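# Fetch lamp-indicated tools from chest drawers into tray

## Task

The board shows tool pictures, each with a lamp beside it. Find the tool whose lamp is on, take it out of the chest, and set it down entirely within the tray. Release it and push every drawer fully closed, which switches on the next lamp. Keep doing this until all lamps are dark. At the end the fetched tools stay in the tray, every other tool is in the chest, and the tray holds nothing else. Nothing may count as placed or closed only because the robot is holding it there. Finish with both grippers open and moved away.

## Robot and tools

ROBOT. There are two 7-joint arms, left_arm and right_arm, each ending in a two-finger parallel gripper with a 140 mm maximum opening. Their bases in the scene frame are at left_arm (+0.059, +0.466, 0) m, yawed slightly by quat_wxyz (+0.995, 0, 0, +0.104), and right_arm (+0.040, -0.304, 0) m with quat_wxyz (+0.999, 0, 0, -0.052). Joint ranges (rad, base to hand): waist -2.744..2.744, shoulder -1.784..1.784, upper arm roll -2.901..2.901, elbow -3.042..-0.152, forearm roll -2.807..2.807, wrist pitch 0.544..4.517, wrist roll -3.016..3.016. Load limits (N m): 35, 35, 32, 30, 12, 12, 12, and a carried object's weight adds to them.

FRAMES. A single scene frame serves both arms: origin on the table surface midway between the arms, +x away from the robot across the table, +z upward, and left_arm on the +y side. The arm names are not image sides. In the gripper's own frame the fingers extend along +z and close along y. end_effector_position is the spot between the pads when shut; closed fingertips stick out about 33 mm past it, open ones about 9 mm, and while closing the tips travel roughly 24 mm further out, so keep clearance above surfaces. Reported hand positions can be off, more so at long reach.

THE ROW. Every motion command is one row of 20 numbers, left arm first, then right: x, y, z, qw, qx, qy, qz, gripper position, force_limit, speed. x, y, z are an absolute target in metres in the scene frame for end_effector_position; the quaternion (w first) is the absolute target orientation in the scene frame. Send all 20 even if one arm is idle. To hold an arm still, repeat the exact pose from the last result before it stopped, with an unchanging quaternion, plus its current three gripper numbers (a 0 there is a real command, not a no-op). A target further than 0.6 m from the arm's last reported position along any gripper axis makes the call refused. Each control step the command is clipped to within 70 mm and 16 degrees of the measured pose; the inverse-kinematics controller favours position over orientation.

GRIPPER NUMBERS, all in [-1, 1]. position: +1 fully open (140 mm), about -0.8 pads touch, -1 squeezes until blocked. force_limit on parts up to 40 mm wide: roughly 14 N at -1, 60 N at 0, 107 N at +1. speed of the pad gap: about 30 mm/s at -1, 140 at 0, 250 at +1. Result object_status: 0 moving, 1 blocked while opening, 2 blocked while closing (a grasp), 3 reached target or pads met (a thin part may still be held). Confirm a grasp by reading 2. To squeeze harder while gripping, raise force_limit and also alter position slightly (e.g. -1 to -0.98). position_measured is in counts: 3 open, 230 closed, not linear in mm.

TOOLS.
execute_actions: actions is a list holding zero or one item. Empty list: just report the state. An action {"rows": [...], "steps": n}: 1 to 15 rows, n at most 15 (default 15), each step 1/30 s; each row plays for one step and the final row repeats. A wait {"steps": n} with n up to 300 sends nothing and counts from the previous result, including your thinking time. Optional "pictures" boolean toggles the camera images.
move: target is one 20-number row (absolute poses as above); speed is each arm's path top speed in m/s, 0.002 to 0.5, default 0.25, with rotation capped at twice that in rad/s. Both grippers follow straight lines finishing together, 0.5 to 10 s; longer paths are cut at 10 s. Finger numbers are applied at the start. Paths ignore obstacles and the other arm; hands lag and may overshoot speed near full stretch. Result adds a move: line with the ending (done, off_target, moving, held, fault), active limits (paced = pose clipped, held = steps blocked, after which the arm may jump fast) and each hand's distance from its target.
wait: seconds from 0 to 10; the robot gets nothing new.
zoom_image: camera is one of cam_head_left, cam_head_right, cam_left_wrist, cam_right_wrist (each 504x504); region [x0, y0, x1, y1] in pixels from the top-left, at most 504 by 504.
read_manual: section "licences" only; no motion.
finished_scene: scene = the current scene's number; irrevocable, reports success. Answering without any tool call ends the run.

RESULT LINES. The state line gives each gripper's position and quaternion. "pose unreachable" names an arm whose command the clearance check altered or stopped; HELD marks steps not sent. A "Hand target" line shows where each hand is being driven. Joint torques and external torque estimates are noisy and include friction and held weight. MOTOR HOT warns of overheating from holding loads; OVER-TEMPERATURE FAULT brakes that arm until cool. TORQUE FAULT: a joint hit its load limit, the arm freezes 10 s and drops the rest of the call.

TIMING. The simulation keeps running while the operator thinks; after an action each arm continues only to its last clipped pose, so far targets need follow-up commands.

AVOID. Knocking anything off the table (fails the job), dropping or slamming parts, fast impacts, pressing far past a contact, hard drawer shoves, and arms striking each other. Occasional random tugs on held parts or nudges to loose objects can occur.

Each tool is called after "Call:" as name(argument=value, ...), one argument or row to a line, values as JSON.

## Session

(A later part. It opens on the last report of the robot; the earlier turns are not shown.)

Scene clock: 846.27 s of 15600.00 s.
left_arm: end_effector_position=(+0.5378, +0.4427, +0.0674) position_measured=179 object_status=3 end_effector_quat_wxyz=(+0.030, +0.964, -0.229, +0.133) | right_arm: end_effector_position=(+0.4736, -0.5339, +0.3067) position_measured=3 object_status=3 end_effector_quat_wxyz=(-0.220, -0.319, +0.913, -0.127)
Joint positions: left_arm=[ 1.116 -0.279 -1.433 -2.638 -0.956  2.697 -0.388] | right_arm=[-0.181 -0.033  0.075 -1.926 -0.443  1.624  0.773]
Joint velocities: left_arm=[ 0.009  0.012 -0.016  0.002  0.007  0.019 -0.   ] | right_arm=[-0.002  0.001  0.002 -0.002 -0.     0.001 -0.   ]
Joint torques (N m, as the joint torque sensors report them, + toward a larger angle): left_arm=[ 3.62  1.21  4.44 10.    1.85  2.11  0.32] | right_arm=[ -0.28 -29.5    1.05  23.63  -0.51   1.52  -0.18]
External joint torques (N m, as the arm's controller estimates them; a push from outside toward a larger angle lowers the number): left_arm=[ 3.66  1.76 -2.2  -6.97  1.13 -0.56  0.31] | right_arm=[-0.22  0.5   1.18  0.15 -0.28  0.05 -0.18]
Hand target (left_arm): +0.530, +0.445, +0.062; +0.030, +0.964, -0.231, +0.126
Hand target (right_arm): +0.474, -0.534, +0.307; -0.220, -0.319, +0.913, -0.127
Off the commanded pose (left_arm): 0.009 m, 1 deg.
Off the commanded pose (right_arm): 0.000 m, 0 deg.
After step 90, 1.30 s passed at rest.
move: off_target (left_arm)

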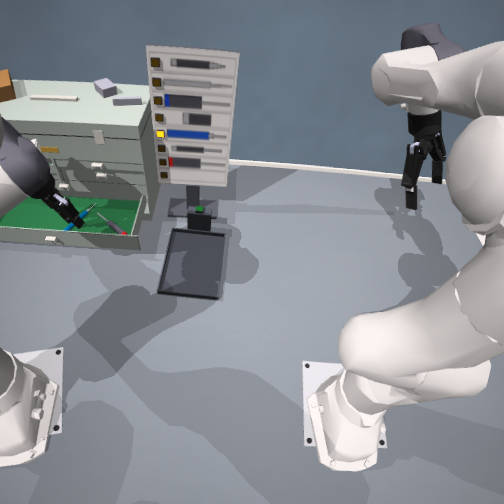

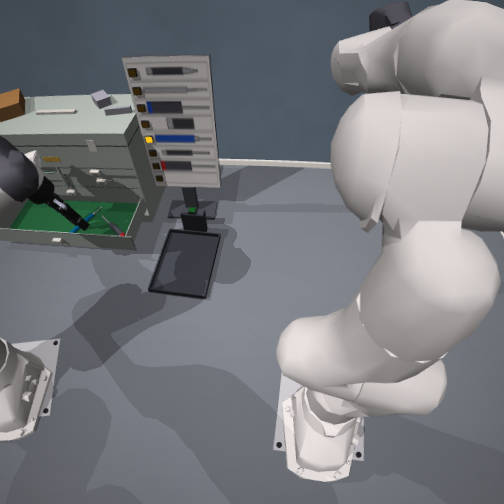

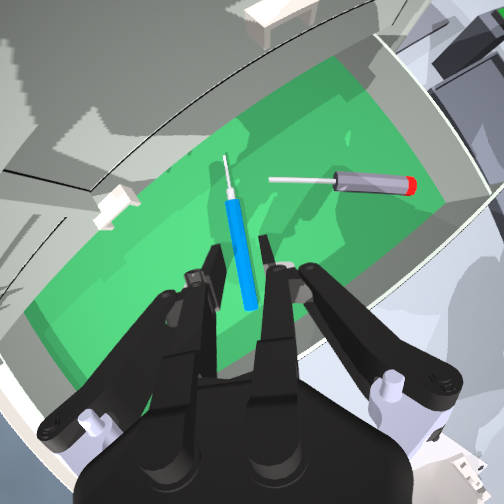

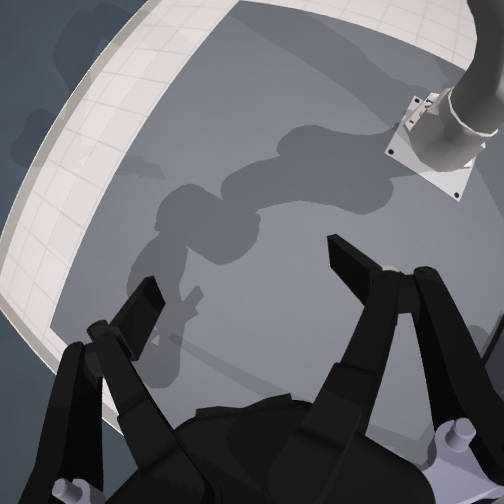

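Floor contact at z≈0.069. Grip at 0.072.

Call:
move(
  target=[0.537,0.442,0.072,0.0305,0.963,-0.231,0.127,-0.4,0,0,0.4736,-0.5339,0.3067,-0.220,-0.319,0.913,-0.127,1,0,0],
  speed=0.02,
)

Call:
move(
  target=[0.537,0.442,0.072,0.0305,0.963,-0.231,0.127,-1,0,-0.5,0.4736,-0.5339,0.3067,-0.220,-0.319,0.913,-0.127,1,0,0],
  speed=0.02,
)

Call:
move(
  target=[0.51,0.445,0.16,0.0305,0.963,-0.231,0.127,-1,0,-0.5,0.4736,-0.5339,0.3067,-0.220,-0.319,0.913,-0.127,1,0,0],
  speed=0.08,
)

Scene clock: 864.97 s of 15600.00 s.
left_arm: end_effector_position=(+0.5376, +0.4437, +0.0719) position_measured=179 object_status=3 end_effector_quat_wxyz=(+0.029, +0.964, -0.232, +0.129) | right_arm: end_effector_position=(+0.4736, -0.5339, +0.3067) position_measured=3 object_status=3 end_effector_quat_wxyz=(-0.220, -0.319, +0.913, -0.127)
Joint positions: left_arm=[ 1.099 -0.306 -1.408 -2.63  -0.948  2.662 -0.393] | right_arm=[-0.181 -0.033  0.075 -1.926 -0.443  1.624  0.773]
Joint velocities: left_arm=[-0.003 -0.011  0.004  0.001 -0.001 -0.03  -0.005] | right_arm=[ 0.    -0.    -0.002 -0.     0.001 -0.001 -0.001]
Joint torques (N m, as the joint torque sensors report them, + toward a larger angle): left_arm=[-1.71  0.3   9.   18.73  1.08  2.32 -0.22] | right_arm=[ -0.45 -29.7    0.96  23.57  -0.52   1.48  -0.12]
External joint torques (N m, as the arm's controller estimates them; a push from outside toward a larger angle lowers the number): left_arm=[-1.66  0.75  1.77  1.56  0.37 -0.36 -0.23] | right_arm=[-0.41  0.46  1.07 -0.03 -0.29 -0.01 -0.13]
Hand target (left_arm): +0.537, +0.442, +0.072; +0.031, +0.964, -0.231, +0.128
Hand target (right_arm): +0.474, -0.534, +0.307; -0.220, -0.319, +0.913, -0.127
Off the commanded pose (left_arm): 0.002 m, 0 deg.
Off the commanded pose (right_arm): 0.000 m, 0 deg.
After step 90, 15.00 s passed at rest.
move: done

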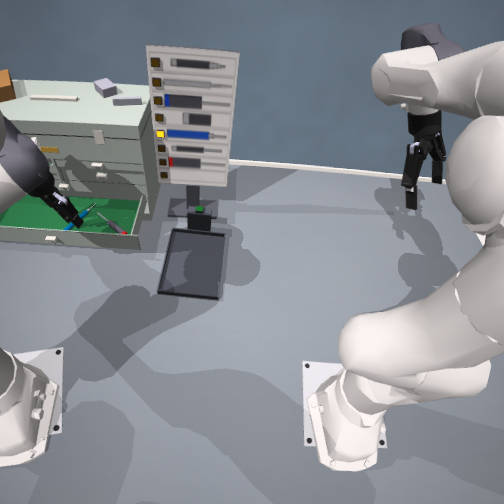

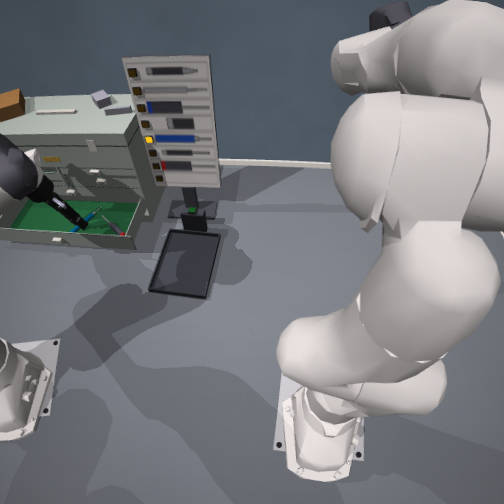

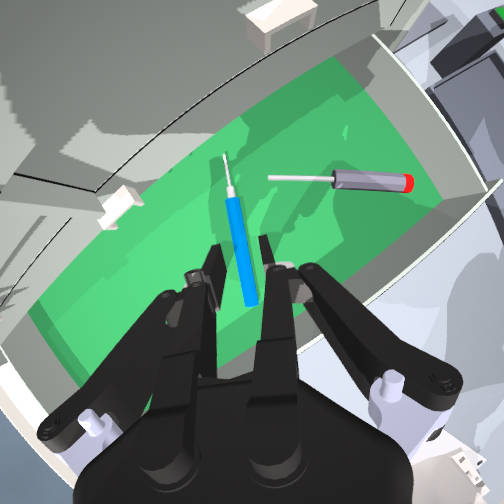

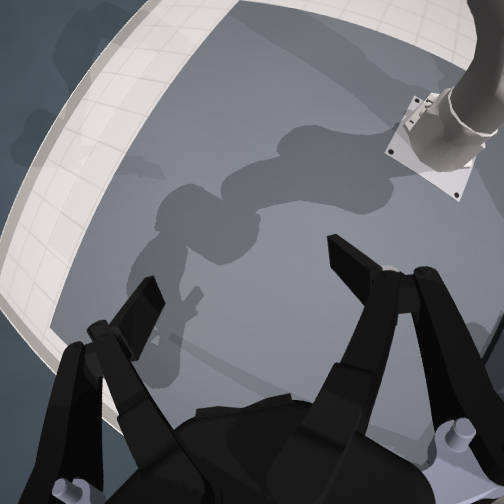

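Scene clock: 865.67 s of 15600.00 s.
left_arm: end_effector_position=(+0.5372, +0.4432, +0.0719) position_measured=218 object_status=2 end_effector_quat_wxyz=(+0.029, +0.964, -0.232, +0.128) | right_arm: end_effector_position=(+0.4736, -0.5339, +0.3067) position_measured=3 object_status=3 end_effector_quat_wxyz=(-0.220, -0.319, +0.913, -0.127)
Joint positions: left_arm=[ 1.099 -0.308 -1.408 -2.63  -0.948  2.658 -0.394] | right_arm=[-0.181 -0.033  0.075 -1.926 -0.443  1.624  0.773]
Joint velocities: left_arm=[-0.001 -0.002  0.001  0.001 -0.001 -0.005 -0.001] | right_arm=[ 0.002  0.    -0.001 -0.001  0.001 -0.001 -0.   ]
Joint torques (N m, as the joint torque sensors report them, + toward a larger angle): left_arm=[-0.51 -0.15  8.   19.    0.97  1.96 -0.19] | right_arm=[ -0.15 -29.93   0.83  23.24  -0.48   1.45  -0.16]
External joint torques (N m, as the arm's controller estimates them; a push from outside toward a larger angle lowers the number): left_arm=[-0.5   0.31  0.69  1.81  0.27 -0.72 -0.2 ] | right_arm=[-0.19  0.1   0.86 -0.28 -0.26 -0.03 -0.17]
Hand target (left_arm): +0.537, +0.442, +0.072; +0.031, +0.964, -0.231, +0.127
Hand target (right_arm): +0.474, -0.534, +0.307; -0.220, -0.319, +0.913, -0.127
Off the commanded pose (left_arm): 0.001 m, 0 deg.
Off the commanded pose (right_arm): 0.000 m, 0 deg.
move: done

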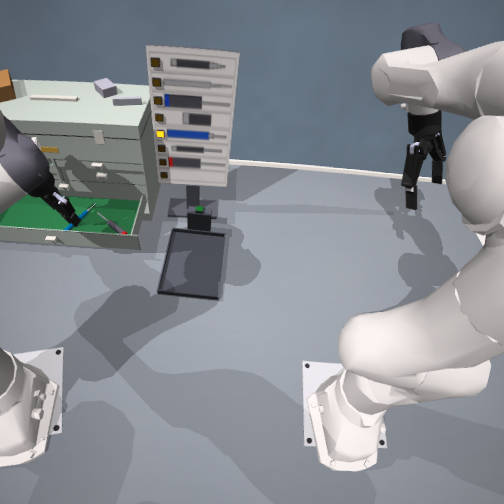

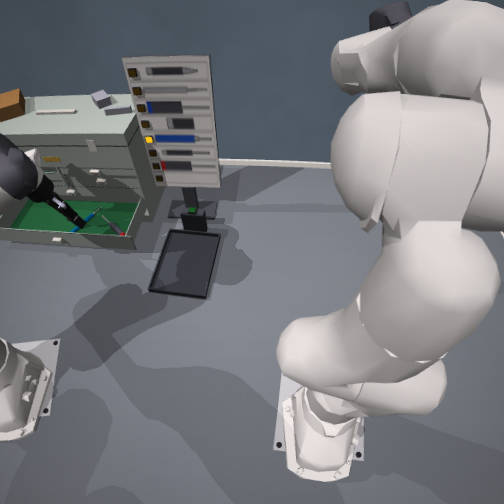

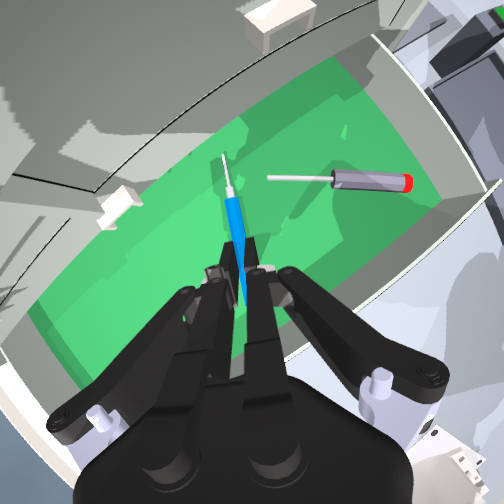

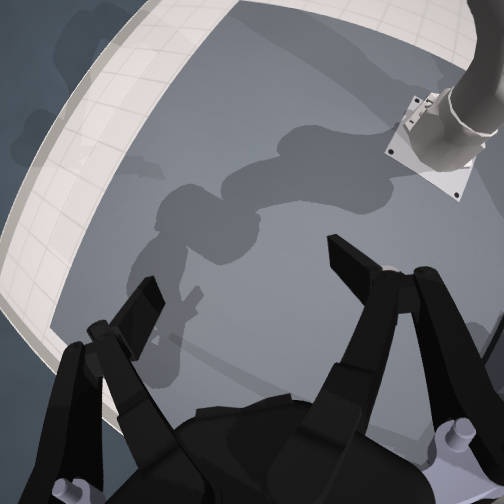

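Scene clock: 867.43 s of 15600.00 s.
left_arm: end_effector_position=(+0.5137, +0.4423, +0.1630) position_measured=218 object_status=2 end_effector_quat_wxyz=(+0.033, +0.962, -0.234, +0.134) | right_arm: end_effector_position=(+0.4736, -0.5339, +0.3067) position_measured=3 object_status=3 end_effector_quat_wxyz=(-0.220, -0.319, +0.913, -0.127)
Joint positions: left_arm=[ 0.761 -0.637 -0.97  -2.65  -0.93   2.291 -0.425] | right_arm=[-0.181 -0.033  0.075 -1.926 -0.443  1.624  0.773]
Joint velocities: left_arm=[-0.001 -0.006  0.     0.    -0.    -0.015 -0.002] | right_arm=[ 0.001 -0.002 -0.     0.     0.001 -0.    -0.   ]
Joint torques (N m, as the joint torque sensors report them, + toward a larger angle): left_arm=[-0.52 -2.77 12.84 19.13  0.85  2.42 -0.16] | right_arm=[ -0.02 -29.53   0.7   23.68  -0.52   1.53  -0.09]
External joint torques (N m, as the arm's controller estimates them; a push from outside toward a larger angle lowers the number): left_arm=[-0.5  -0.54  1.34 -0.39  0.24 -0.28 -0.17] | right_arm=[-0.03  0.88  0.77 -0.05 -0.29  0.03 -0.09]
Hand target (left_arm): +0.512, +0.442, +0.162; +0.034, +0.963, -0.232, +0.132
Hand target (right_arm): +0.474, -0.534, +0.307; -0.220, -0.319, +0.913, -0.127
Off the commanded pose (left_arm): 0.005 m, 1 deg.
Off the commanded pose (right_arm): 0.000 m, 0 deg.
move: off_target (left_arm)

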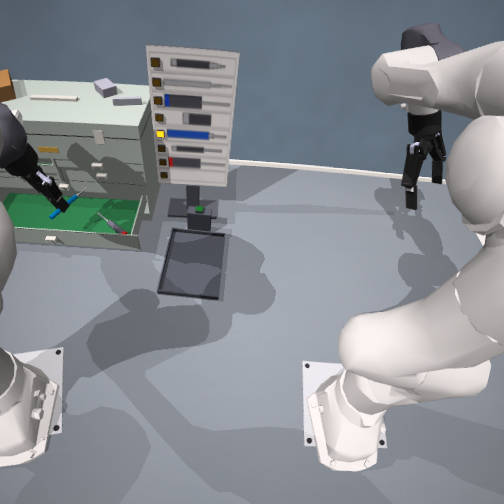

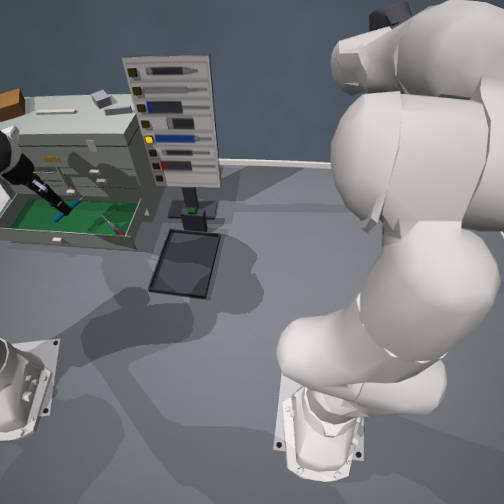

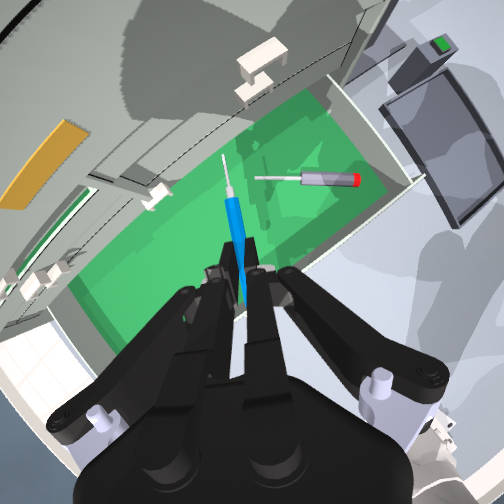

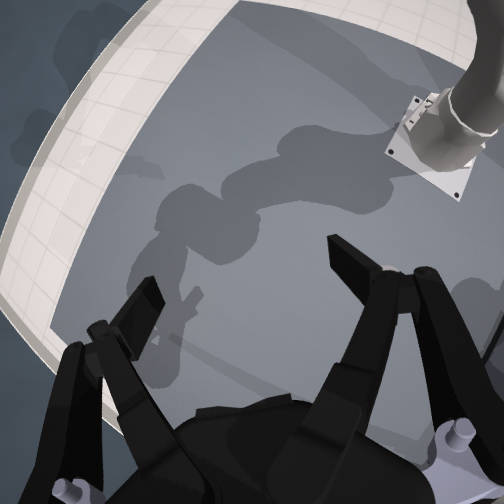

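Call:
move(
  target=[0.42,0.14,0.18,0,0.991,0,0.131,-1,0,-0.5,0.4736,-0.5339,0.3067,-0.220,-0.319,0.913,-0.127,1,0,0],
  speed=0.15,
)

Scene clock: 877.17 s of 15600.00 s.
left_arm: end_effector_position=(+0.4201, +0.1422, +0.1843) position_measured=218 object_status=2 end_effector_quat_wxyz=(-0.001, +0.991, -0.009, +0.133) | right_arm: end_effector_position=(+0.4736, -0.5339, +0.3067) position_measured=3 object_status=3 end_effector_quat_wxyz=(-0.220, -0.319, +0.913, -0.127)
Joint positions: left_arm=[ 0.431 -1.281 -1.262 -2.446 -1.147  1.869 -1.573] | right_arm=[-0.181 -0.033  0.075 -1.926 -0.443  1.624  0.773]
Joint velocities: left_arm=[ 0.001 -0.001 -0.001  0.     0.001 -0.    -0.03 ] | right_arm=[ 0.001  0.    -0.     0.001  0.    -0.001 -0.001]
Joint torques (N m, as the joint torque sensors report them, + toward a larger angle): left_arm=[ 0.85 15.5  24.7  11.22  0.57  2.75 -0.13] | right_arm=[ -0.1  -29.44   1.32  23.48  -0.55   1.5   -0.12]
External joint torques (N m, as the arm's controller estimates them; a push from outside toward a larger angle lowers the number): left_arm=[ 0.85 -0.32  0.09  1.2  -0.32 -0.33 -0.14] | right_arm=[-0.06  0.73  1.43 -0.13 -0.32  0.01 -0.13]
Hand target (left_arm): +0.420, +0.142, +0.184; +0.000, +0.991, -0.002, +0.132
Hand target (right_arm): +0.474, -0.534, +0.307; -0.220, -0.319, +0.913, -0.127
Off the commanded pose (left_arm): 0.005 m, 1 deg.
Off the commanded pose (right_arm): 0.000 m, 0 deg.
After step 90, 3.63 s passed at rest.
move: off_target (left_arm)

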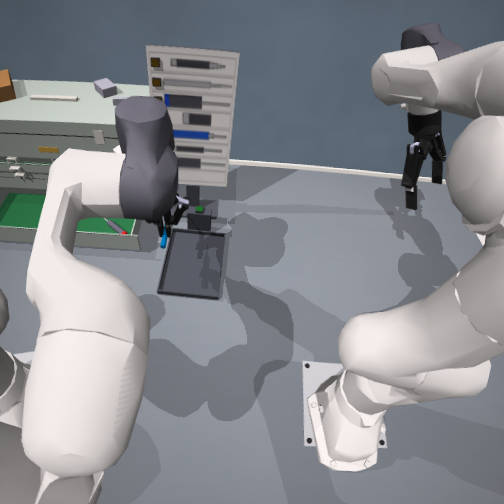

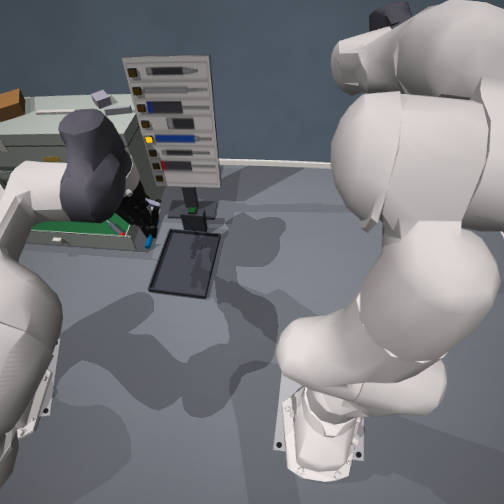

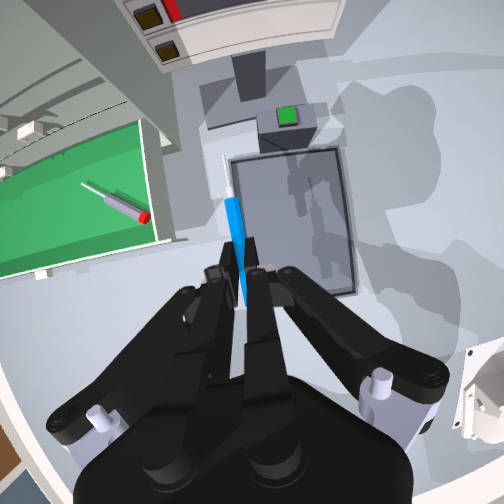

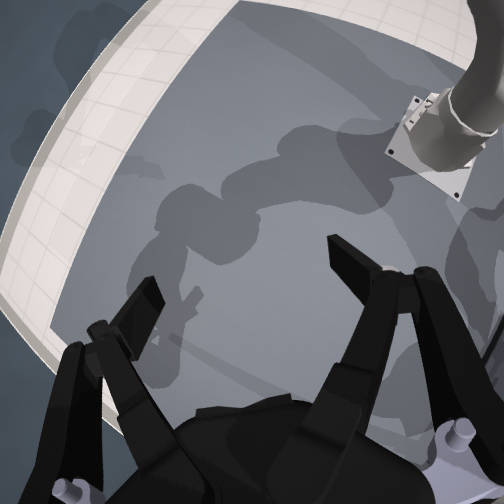

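Call:
move(
  target=[0.425,0.03,0.08,0,0.991,0,0.131,-1,0,-0.5,0.4736,-0.5339,0.3067,-0.220,-0.319,0.913,-0.127,1,0,0],
  speed=0.12,
)

Call:
move(
  target=[0.425,0.03,0.05,0,0.991,0,0.131,-1,0,-0.5,0.4736,-0.5339,0.3067,-0.220,-0.319,0.913,-0.127,1,0,0],
  speed=0.03,
)

Scene clock: 893.80 s of 15600.00 s.
left_arm: end_effector_position=(+0.4251, +0.0316, +0.0818) position_measured=218 object_status=2 end_effector_quat_wxyz=(-0.005, +0.991, -0.006, +0.131) | right_arm: end_effector_position=(+0.4736, -0.5339, +0.3067) position_measured=3 object_status=3 end_effector_quat_wxyz=(-0.220, -0.319, +0.913, -0.127)
Joint positions: left_arm=[ 0.567 -1.366 -1.565 -2.205 -1.345  1.945 -1.743] | right_arm=[-0.181 -0.033  0.075 -1.926 -0.443  1.624  0.773]
Joint velocities: left_arm=[-0.    -0.004 -0.     0.001 -0.005  0.001 -0.029] | right_arm=[-0.001 -0.001  0.     0.001 -0.001  0.001  0.   ]
Joint torques (N m, as the joint torque sensors report them, + toward a larger angle): left_arm=[ 1.08 22.85 30.21  6.12  0.59  3.35 -0.23] | right_arm=[ -0.3  -29.87   0.72  23.59  -0.54   1.47  -0.13]
External joint torques (N m, as the arm's controller estimates them; a push from outside toward a larger angle lowers the number): left_arm=[ 1.   -0.63  0.72  1.53 -0.36  0.29 -0.24] | right_arm=[-0.23  0.32  0.85 -0.05 -0.3  -0.03 -0.14]
Hand target (left_arm): +0.427, +0.031, +0.082; -0.003, +0.991, +0.000, +0.133
Hand target (right_arm): +0.474, -0.534, +0.307; -0.220, -0.319, +0.913, -0.127
Off the commanded pose (left_arm): 0.002 m, 1 deg.
Off the commanded pose (right_arm): 0.000 m, 0 deg.
After step 90, 11.83 s passed at rest.
move: done

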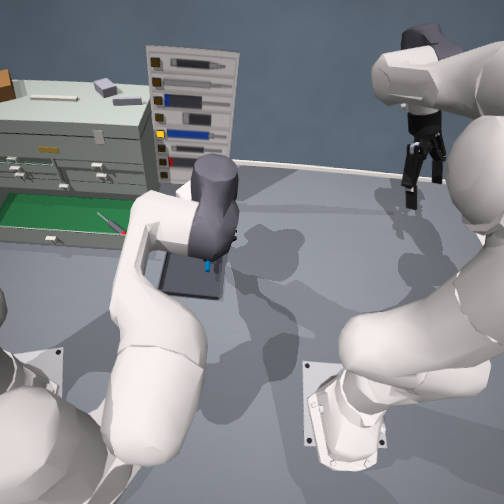

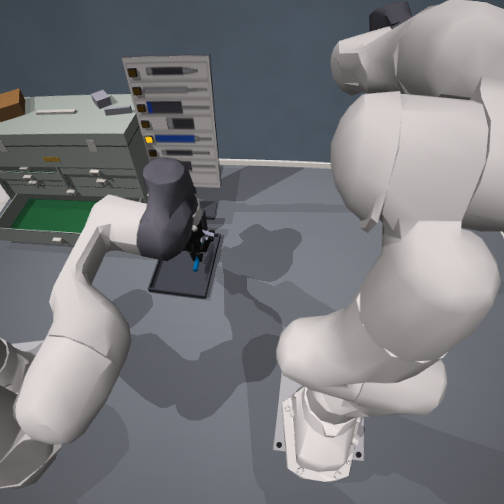

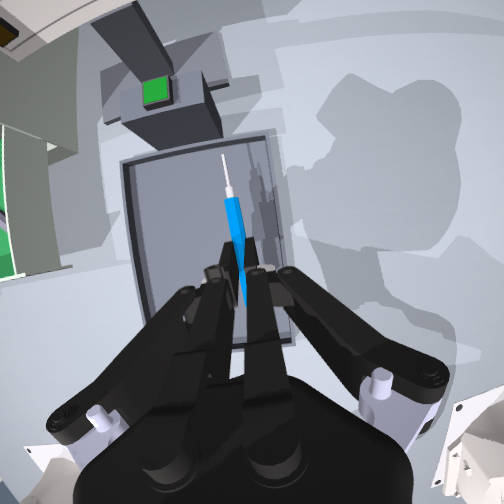

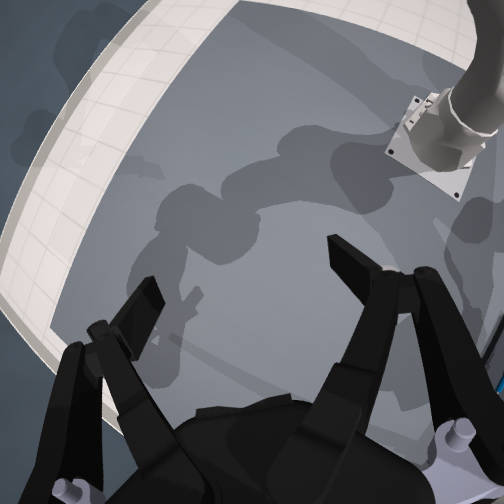

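Scene clock: 895.13 s of 15600.00 s.
left_arm: end_effector_position=(+0.4233, +0.0286, +0.0506) position_measured=218 object_status=2 end_effector_quat_wxyz=(-0.001, +0.992, -0.004, +0.130) | right_arm: end_effector_position=(+0.4736, -0.5339, +0.3067) position_measured=3 object_status=3 end_effector_quat_wxyz=(-0.220, -0.319, +0.913, -0.127)
Joint positions: left_arm=[ 0.574 -1.391 -1.627 -2.207 -1.411  1.978 -1.743] | right_arm=[-0.181 -0.033  0.075 -1.926 -0.443  1.624  0.773]
Joint velocities: left_arm=[ 0.001 -0.005 -0.001 -0.001 -0.011  0.005 -0.   ] | right_arm=[ 0.     0.    -0.002  0.001  0.002 -0.     0.   ]
Joint torques (N m, as the joint torque sensors report them, + toward a larger angle): left_arm=[ 0.86 23.3  29.63  2.54  0.48  3.58 -0.11] | right_arm=[ -0.05 -29.5    0.86  23.62  -0.51   1.46  -0.11]
External joint torques (N m, as the arm's controller estimates them; a push from outside toward a larger angle lowers the number): left_arm=[ 0.88 -0.61  0.11 -0.9  -0.46  0.55 -0.12] | right_arm=[ 0.03  0.67  1.01  0.02 -0.28 -0.02 -0.12]
Hand target (left_arm): +0.426, +0.030, +0.050; -0.000, +0.991, -0.000, +0.131
Hand target (right_arm): +0.474, -0.534, +0.307; -0.220, -0.319, +0.913, -0.127
Off the commanded pose (left_arm): 0.002 m, 0 deg.
Off the commanded pose (right_arm): 0.000 m, 0 deg.
move: done

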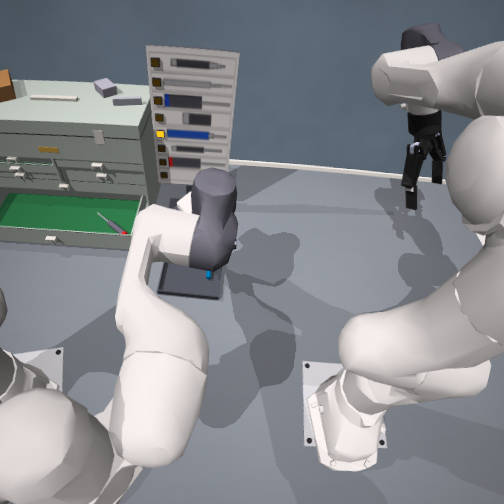

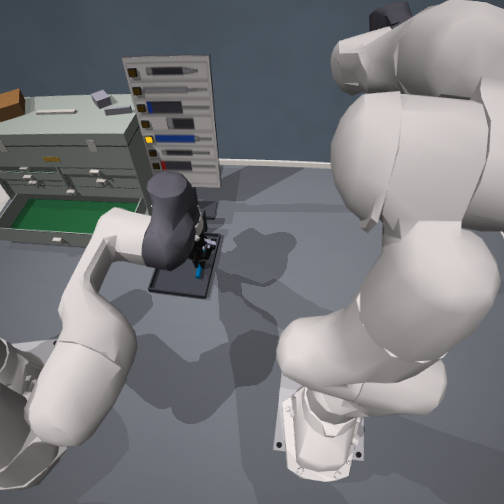

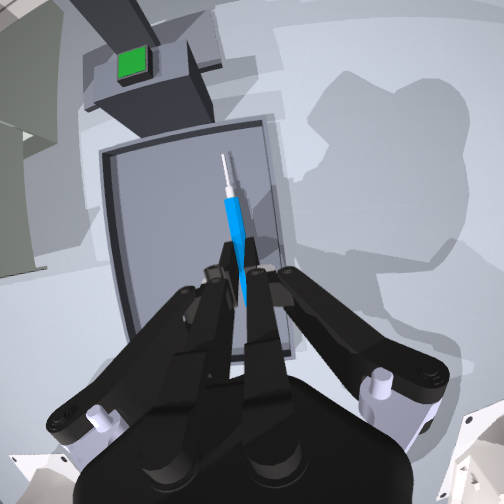

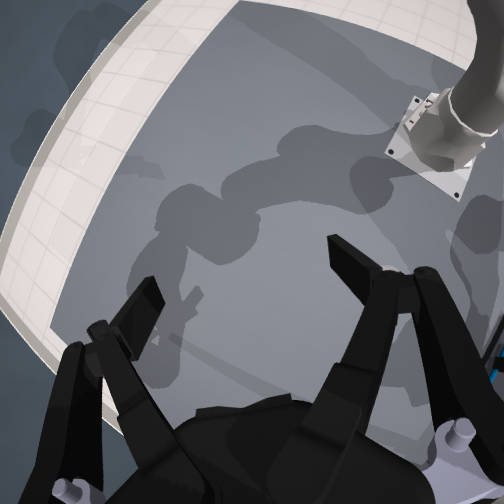

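Call:
move(
  target=[0.425,0.03,0.044,0,0.991,0,0.131,-1,0,-0.5,0.4736,-0.5339,0.3067,-0.220,-0.319,0.913,-0.127,1,0,0],
  speed=0.015,
)

Call:
move(
  target=[0.425,0.03,0.045,0,0.991,0,0.131,-0.5,0,-0.5,0.4736,-0.5339,0.3067,-0.220,-0.319,0.913,-0.127,1,0,0],
  speed=0.015,
)

Call:
move(
  target=[0.41,0.05,0.13,0,0.991,0,0.131,-0.5,0,-0.5,0.4736,-0.5339,0.3067,-0.220,-0.319,0.913,-0.127,1,0,0],
  speed=0.1,
)

Call:
move(
  target=[0.39,0.477,0.10,0,0.991,0,0.131,0,0,0,0.4736,-0.5339,0.3067,-0.220,-0.319,0.913,-0.127,1,0,0],
  speed=0.2,
)

Scene clock: 910.73 s of 15600.00 s.
left_arm: end_effector_position=(+0.4239, +0.0279, +0.0461) position_measured=218 object_status=2 end_effector_quat_wxyz=(+0.000, +0.991, -0.003, +0.131) | right_arm: end_effector_position=(+0.4736, -0.5339, +0.3067) position_measured=3 object_status=3 end_effector_quat_wxyz=(-0.220, -0.319, +0.913, -0.127)
Joint positions: left_arm=[ 0.575 -1.396 -1.637 -2.207 -1.424  1.987 -1.743] | right_arm=[-0.181 -0.033  0.075 -1.926 -0.443  1.624  0.773]
Joint velocities: left_arm=[ 0.001 -0.001 -0.002 -0.    -0.003  0.008  0.   ] | right_arm=[-0.001 -0.     0.001  0.001 -0.    -0.001 -0.002]
Joint torques (N m, as the joint torque sensors report them, + toward a larger angle): left_arm=[ 1.34 23.81 28.19  1.42  0.46  3.19  0.02] | right_arm=[  0.32 -29.56   1.06  23.92  -0.54   1.45  -0.08]
External joint torques (N m, as the arm's controller estimates them; a push from outside toward a larger angle lowers the number): left_arm=[ 1.46 -0.12 -1.37 -1.84 -0.47  0.14  0.01] | right_arm=[ 0.4   0.64  1.2   0.3  -0.31 -0.03 -0.08]
Hand target (left_arm): +0.425, +0.030, +0.044; +0.000, +0.991, -0.000, +0.131
Hand target (right_arm): +0.474, -0.534, +0.307; -0.220, -0.319, +0.913, -0.127
Off the commanded pose (left_arm): 0.003 m, 0 deg.
Off the commanded pose (right_arm): 0.000 m, 0 deg.
After step 90, 11.90 s passed at rest.
move: done

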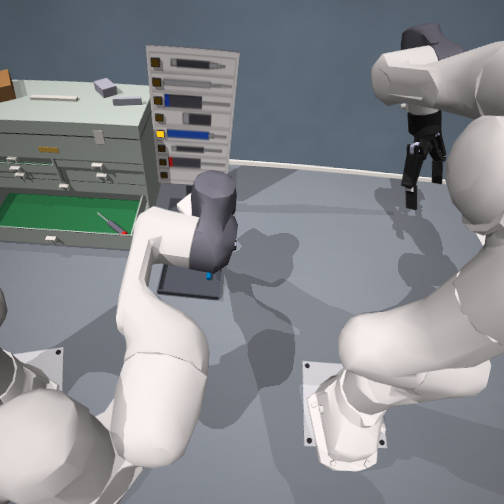

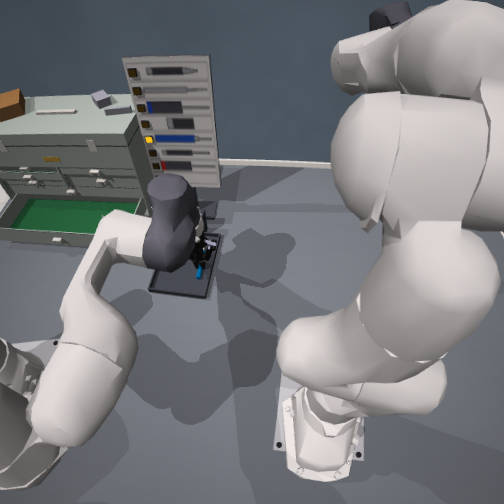

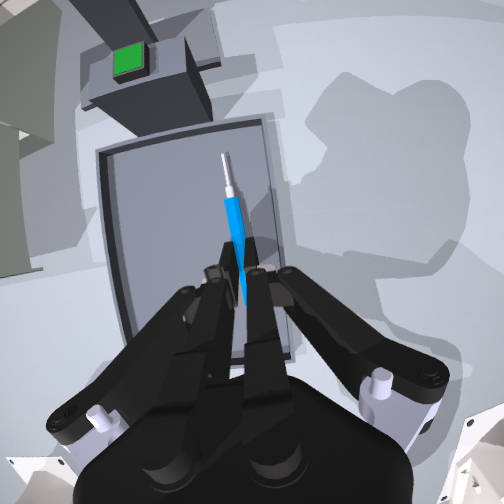

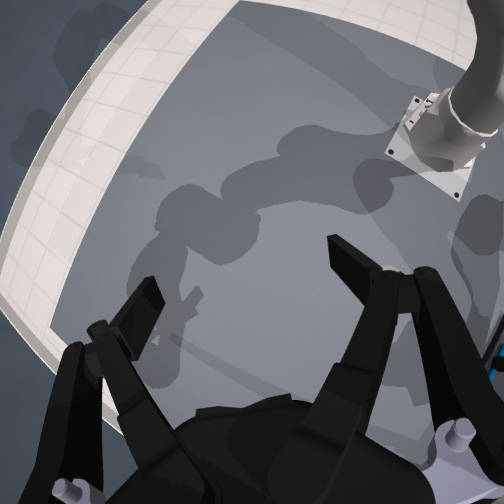

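Scene clock: 911.43 s of 15600.00 s.
left_arm: end_effector_position=(+0.4239, +0.0281, +0.0460) position_measured=192 object_status=3 end_effector_quat_wxyz=(+0.000, +0.991, -0.003, +0.131) | right_arm: end_effector_position=(+0.4736, -0.5339, +0.3067) position_measured=3 object_status=3 end_effector_quat_wxyz=(-0.220, -0.319, +0.913, -0.127)
Joint positions: left_arm=[ 0.575 -1.396 -1.637 -2.207 -1.424  1.987 -1.743] | right_arm=[-0.181 -0.033  0.075 -1.926 -0.443  1.624  0.773]
Joint velocities: left_arm=[-0.     0.    -0.001  0.001 -0.001 -0.001 -0.   ] | right_arm=[-0.    -0.001 -0.001  0.001  0.     0.    -0.   ]
Joint torques (N m, as the joint torque sensors report them, + toward a larger angle): left_arm=[ 1.41 23.67 29.47  1.06  0.61  3.22 -0.04] | right_arm=[ -0.54 -29.62   0.8   24.01  -0.5    1.45  -0.11]
External joint torques (N m, as the arm's controller estimates them; a push from outside toward a larger angle lowers the number): left_arm=[ 1.4  -0.28 -0.12 -2.18 -0.32  0.17 -0.05] | right_arm=[-0.46  0.71  0.95  0.31 -0.27 -0.05 -0.12]
Hand target (left_arm): +0.425, +0.030, +0.045; +0.000, +0.991, +0.000, +0.131
Hand target (right_arm): +0.474, -0.534, +0.307; -0.220, -0.319, +0.913, -0.127
Off the commanded pose (left_arm): 0.002 m, 0 deg.
Off the commanded pose (right_arm): 0.000 m, 0 deg.
move: done

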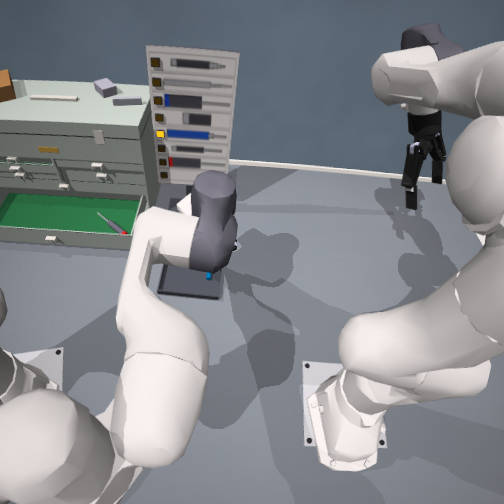

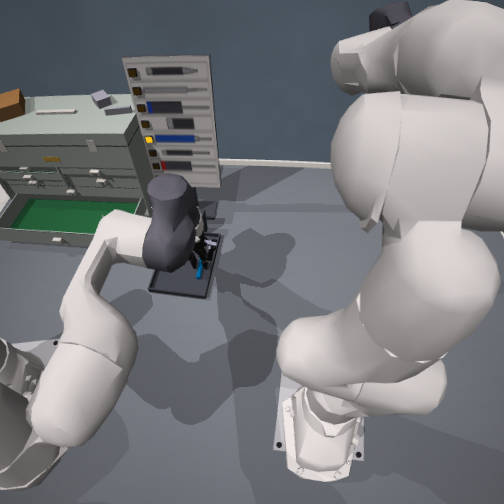

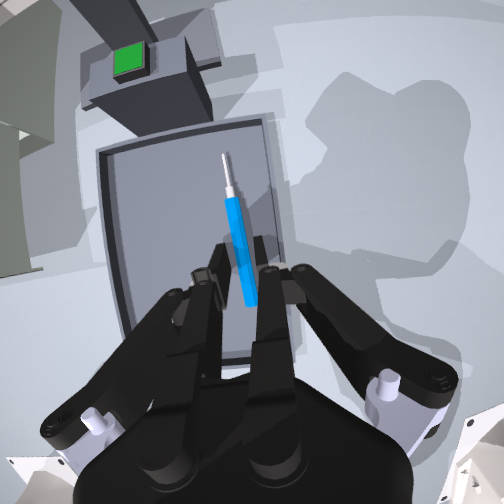

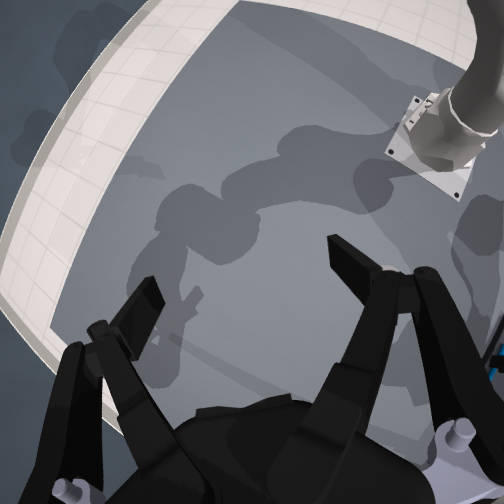

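Scene clock: 912.77 s of 15600.00 s.
left_arm: end_effector_position=(+0.4103, +0.0493, +0.1290) position_measured=192 object_status=3 end_effector_quat_wxyz=(+0.002, +0.991, -0.001, +0.132) | right_arm: end_effector_position=(+0.4736, -0.5339, +0.3067) position_measured=3 object_status=3 end_effector_quat_wxyz=(-0.220, -0.319, +0.913, -0.127)
Joint positions: left_arm=[ 0.489 -1.334 -1.45  -2.273 -1.272  1.894 -1.743] | right_arm=[-0.181 -0.033  0.075 -1.926 -0.443  1.624  0.773]
Joint velocities: left_arm=[-0.001 -0.001  0.    -0.001  0.005 -0.009 -0.   ] | right_arm=[-0.001 -0.001 -0.     0.001  0.    -0.001 -0.002]
Joint torques (N m, as the joint torque sensors report them, + toward a larger angle): left_arm=[-1.77 22.43 29.73  5.13  1.55  2.7  -0.07] | right_arm=[ -0.46 -29.99   1.04  23.68  -0.48   1.52  -0.1 ]
External joint torques (N m, as the arm's controller estimates them; a push from outside toward a larger angle lowers the number): left_arm=[-1.74  1.46  1.47 -1.37  0.61 -0.36 -0.08] | right_arm=[-0.45  0.22  1.12  0.05 -0.25  0.03 -0.11]
Hand target (left_arm): +0.409, +0.050, +0.129; +0.001, +0.992, +0.000, +0.130
Hand target (right_arm): +0.474, -0.534, +0.307; -0.220, -0.319, +0.913, -0.127
Off the commanded pose (left_arm): 0.001 m, 0 deg.
Off the commanded pose (right_arm): 0.000 m, 0 deg.
move: done

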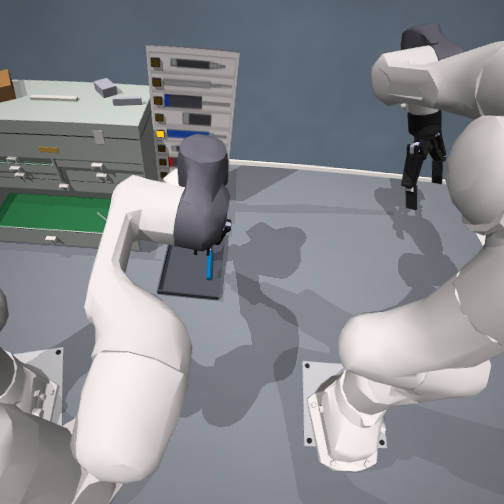

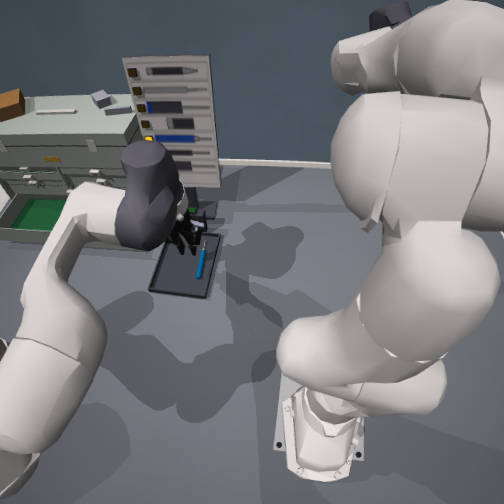

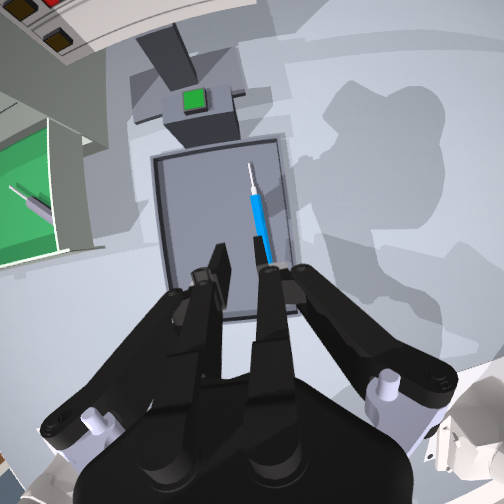

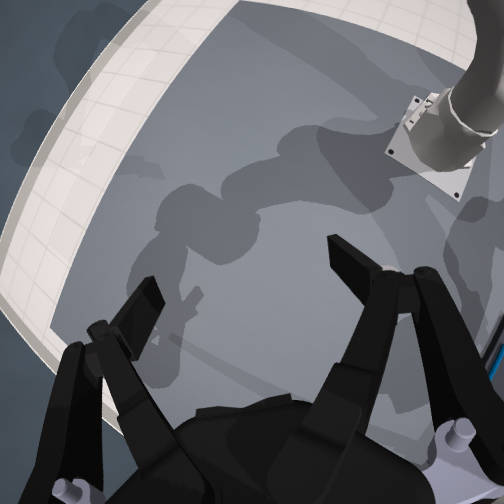

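Scene clock: 915.20 s of 15600.00 s.
left_arm: end_effector_position=(+0.3953, +0.3152, +0.1060) position_measured=129 object_status=3 end_effector_quat_wxyz=(+0.008, +0.991, +0.050, +0.127) | right_arm: end_effector_position=(+0.4736, -0.5339, +0.3067) position_measured=3 object_status=3 end_effector_quat_wxyz=(-0.220, -0.319, +0.913, -0.127)
Joint positions: left_arm=[ 0.348 -1.297 -1.282 -2.895 -1.316  2.009 -1.328] | right_arm=[-0.181 -0.033  0.075 -1.926 -0.443  1.624  0.773]
Joint velocities: left_arm=[-0.002  0.    -0.001 -0.     0.001 -0.     0.   ] | right_arm=[ 0.     0.    -0.    -0.     0.001  0.    -0.001]
Joint torques (N m, as the joint torque sensors report them, + toward a larger angle): left_arm=[-1.18  9.43 17.1   9.97  0.78  3.   -0.08] | right_arm=[ -0.21 -29.83   0.92  23.73  -0.52   1.49  -0.1 ]
External joint torques (N m, as the arm's controller estimates them; a push from outside toward a larger angle lowers the number): left_arm=[-1.16 -0.79  0.09  0.97  0.03 -0.01 -0.09] | right_arm=[-0.13  0.25  1.07  0.19 -0.29  0.01 -0.11]
Hand target (left_arm): +0.395, +0.314, +0.106; +0.008, +0.991, +0.048, +0.127
Hand target (right_arm): +0.474, -0.534, +0.307; -0.220, -0.319, +0.913, -0.127
Off the commanded pose (left_arm): 0.162 m, 6 deg; position clipped at the last step of the last action.
Off the commanded pose (right_arm): 0.000 m, 0 deg.
move: held (left_arm); limits=paced,held; held on 29 of 73 steps (left_arm), including the last (left_arm)
pose unreachable (left arm): on one or more control steps of this call this arm could not follow its commanded pose, so it was not sent that pose on those steps. On the call's last step it was still not sent that pose. It may still have moved: this result reports where it is.
cause: the commanded pose would bring two parts of the arm too close to each other (joints 2 (shoulder) to 5 (forearm roll) lie between them).

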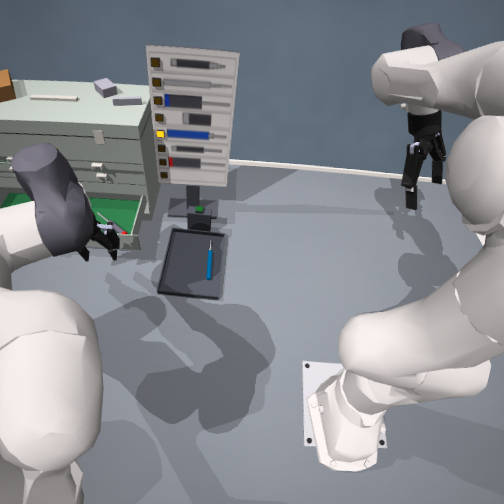

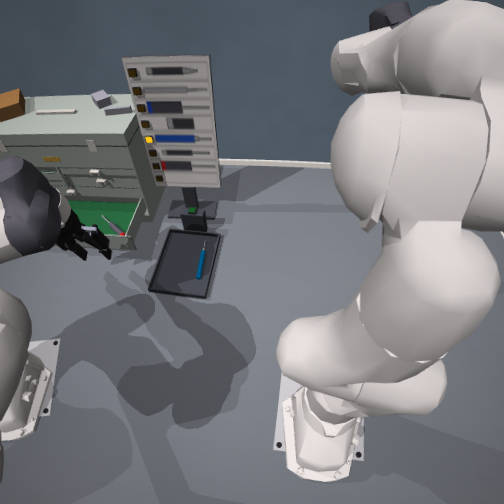

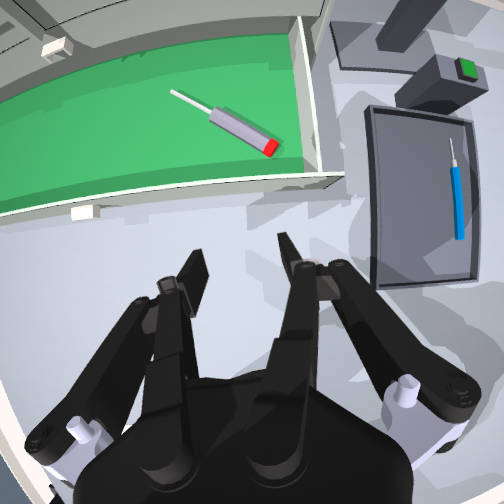

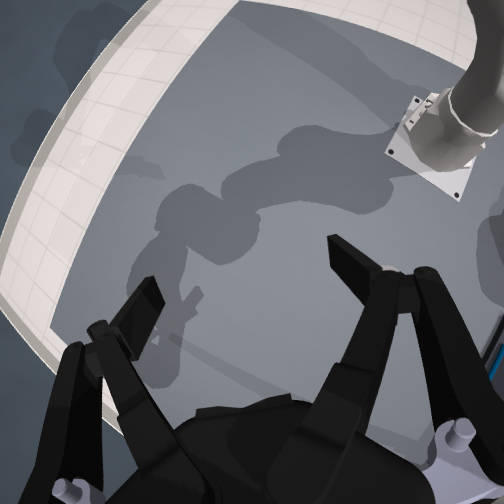

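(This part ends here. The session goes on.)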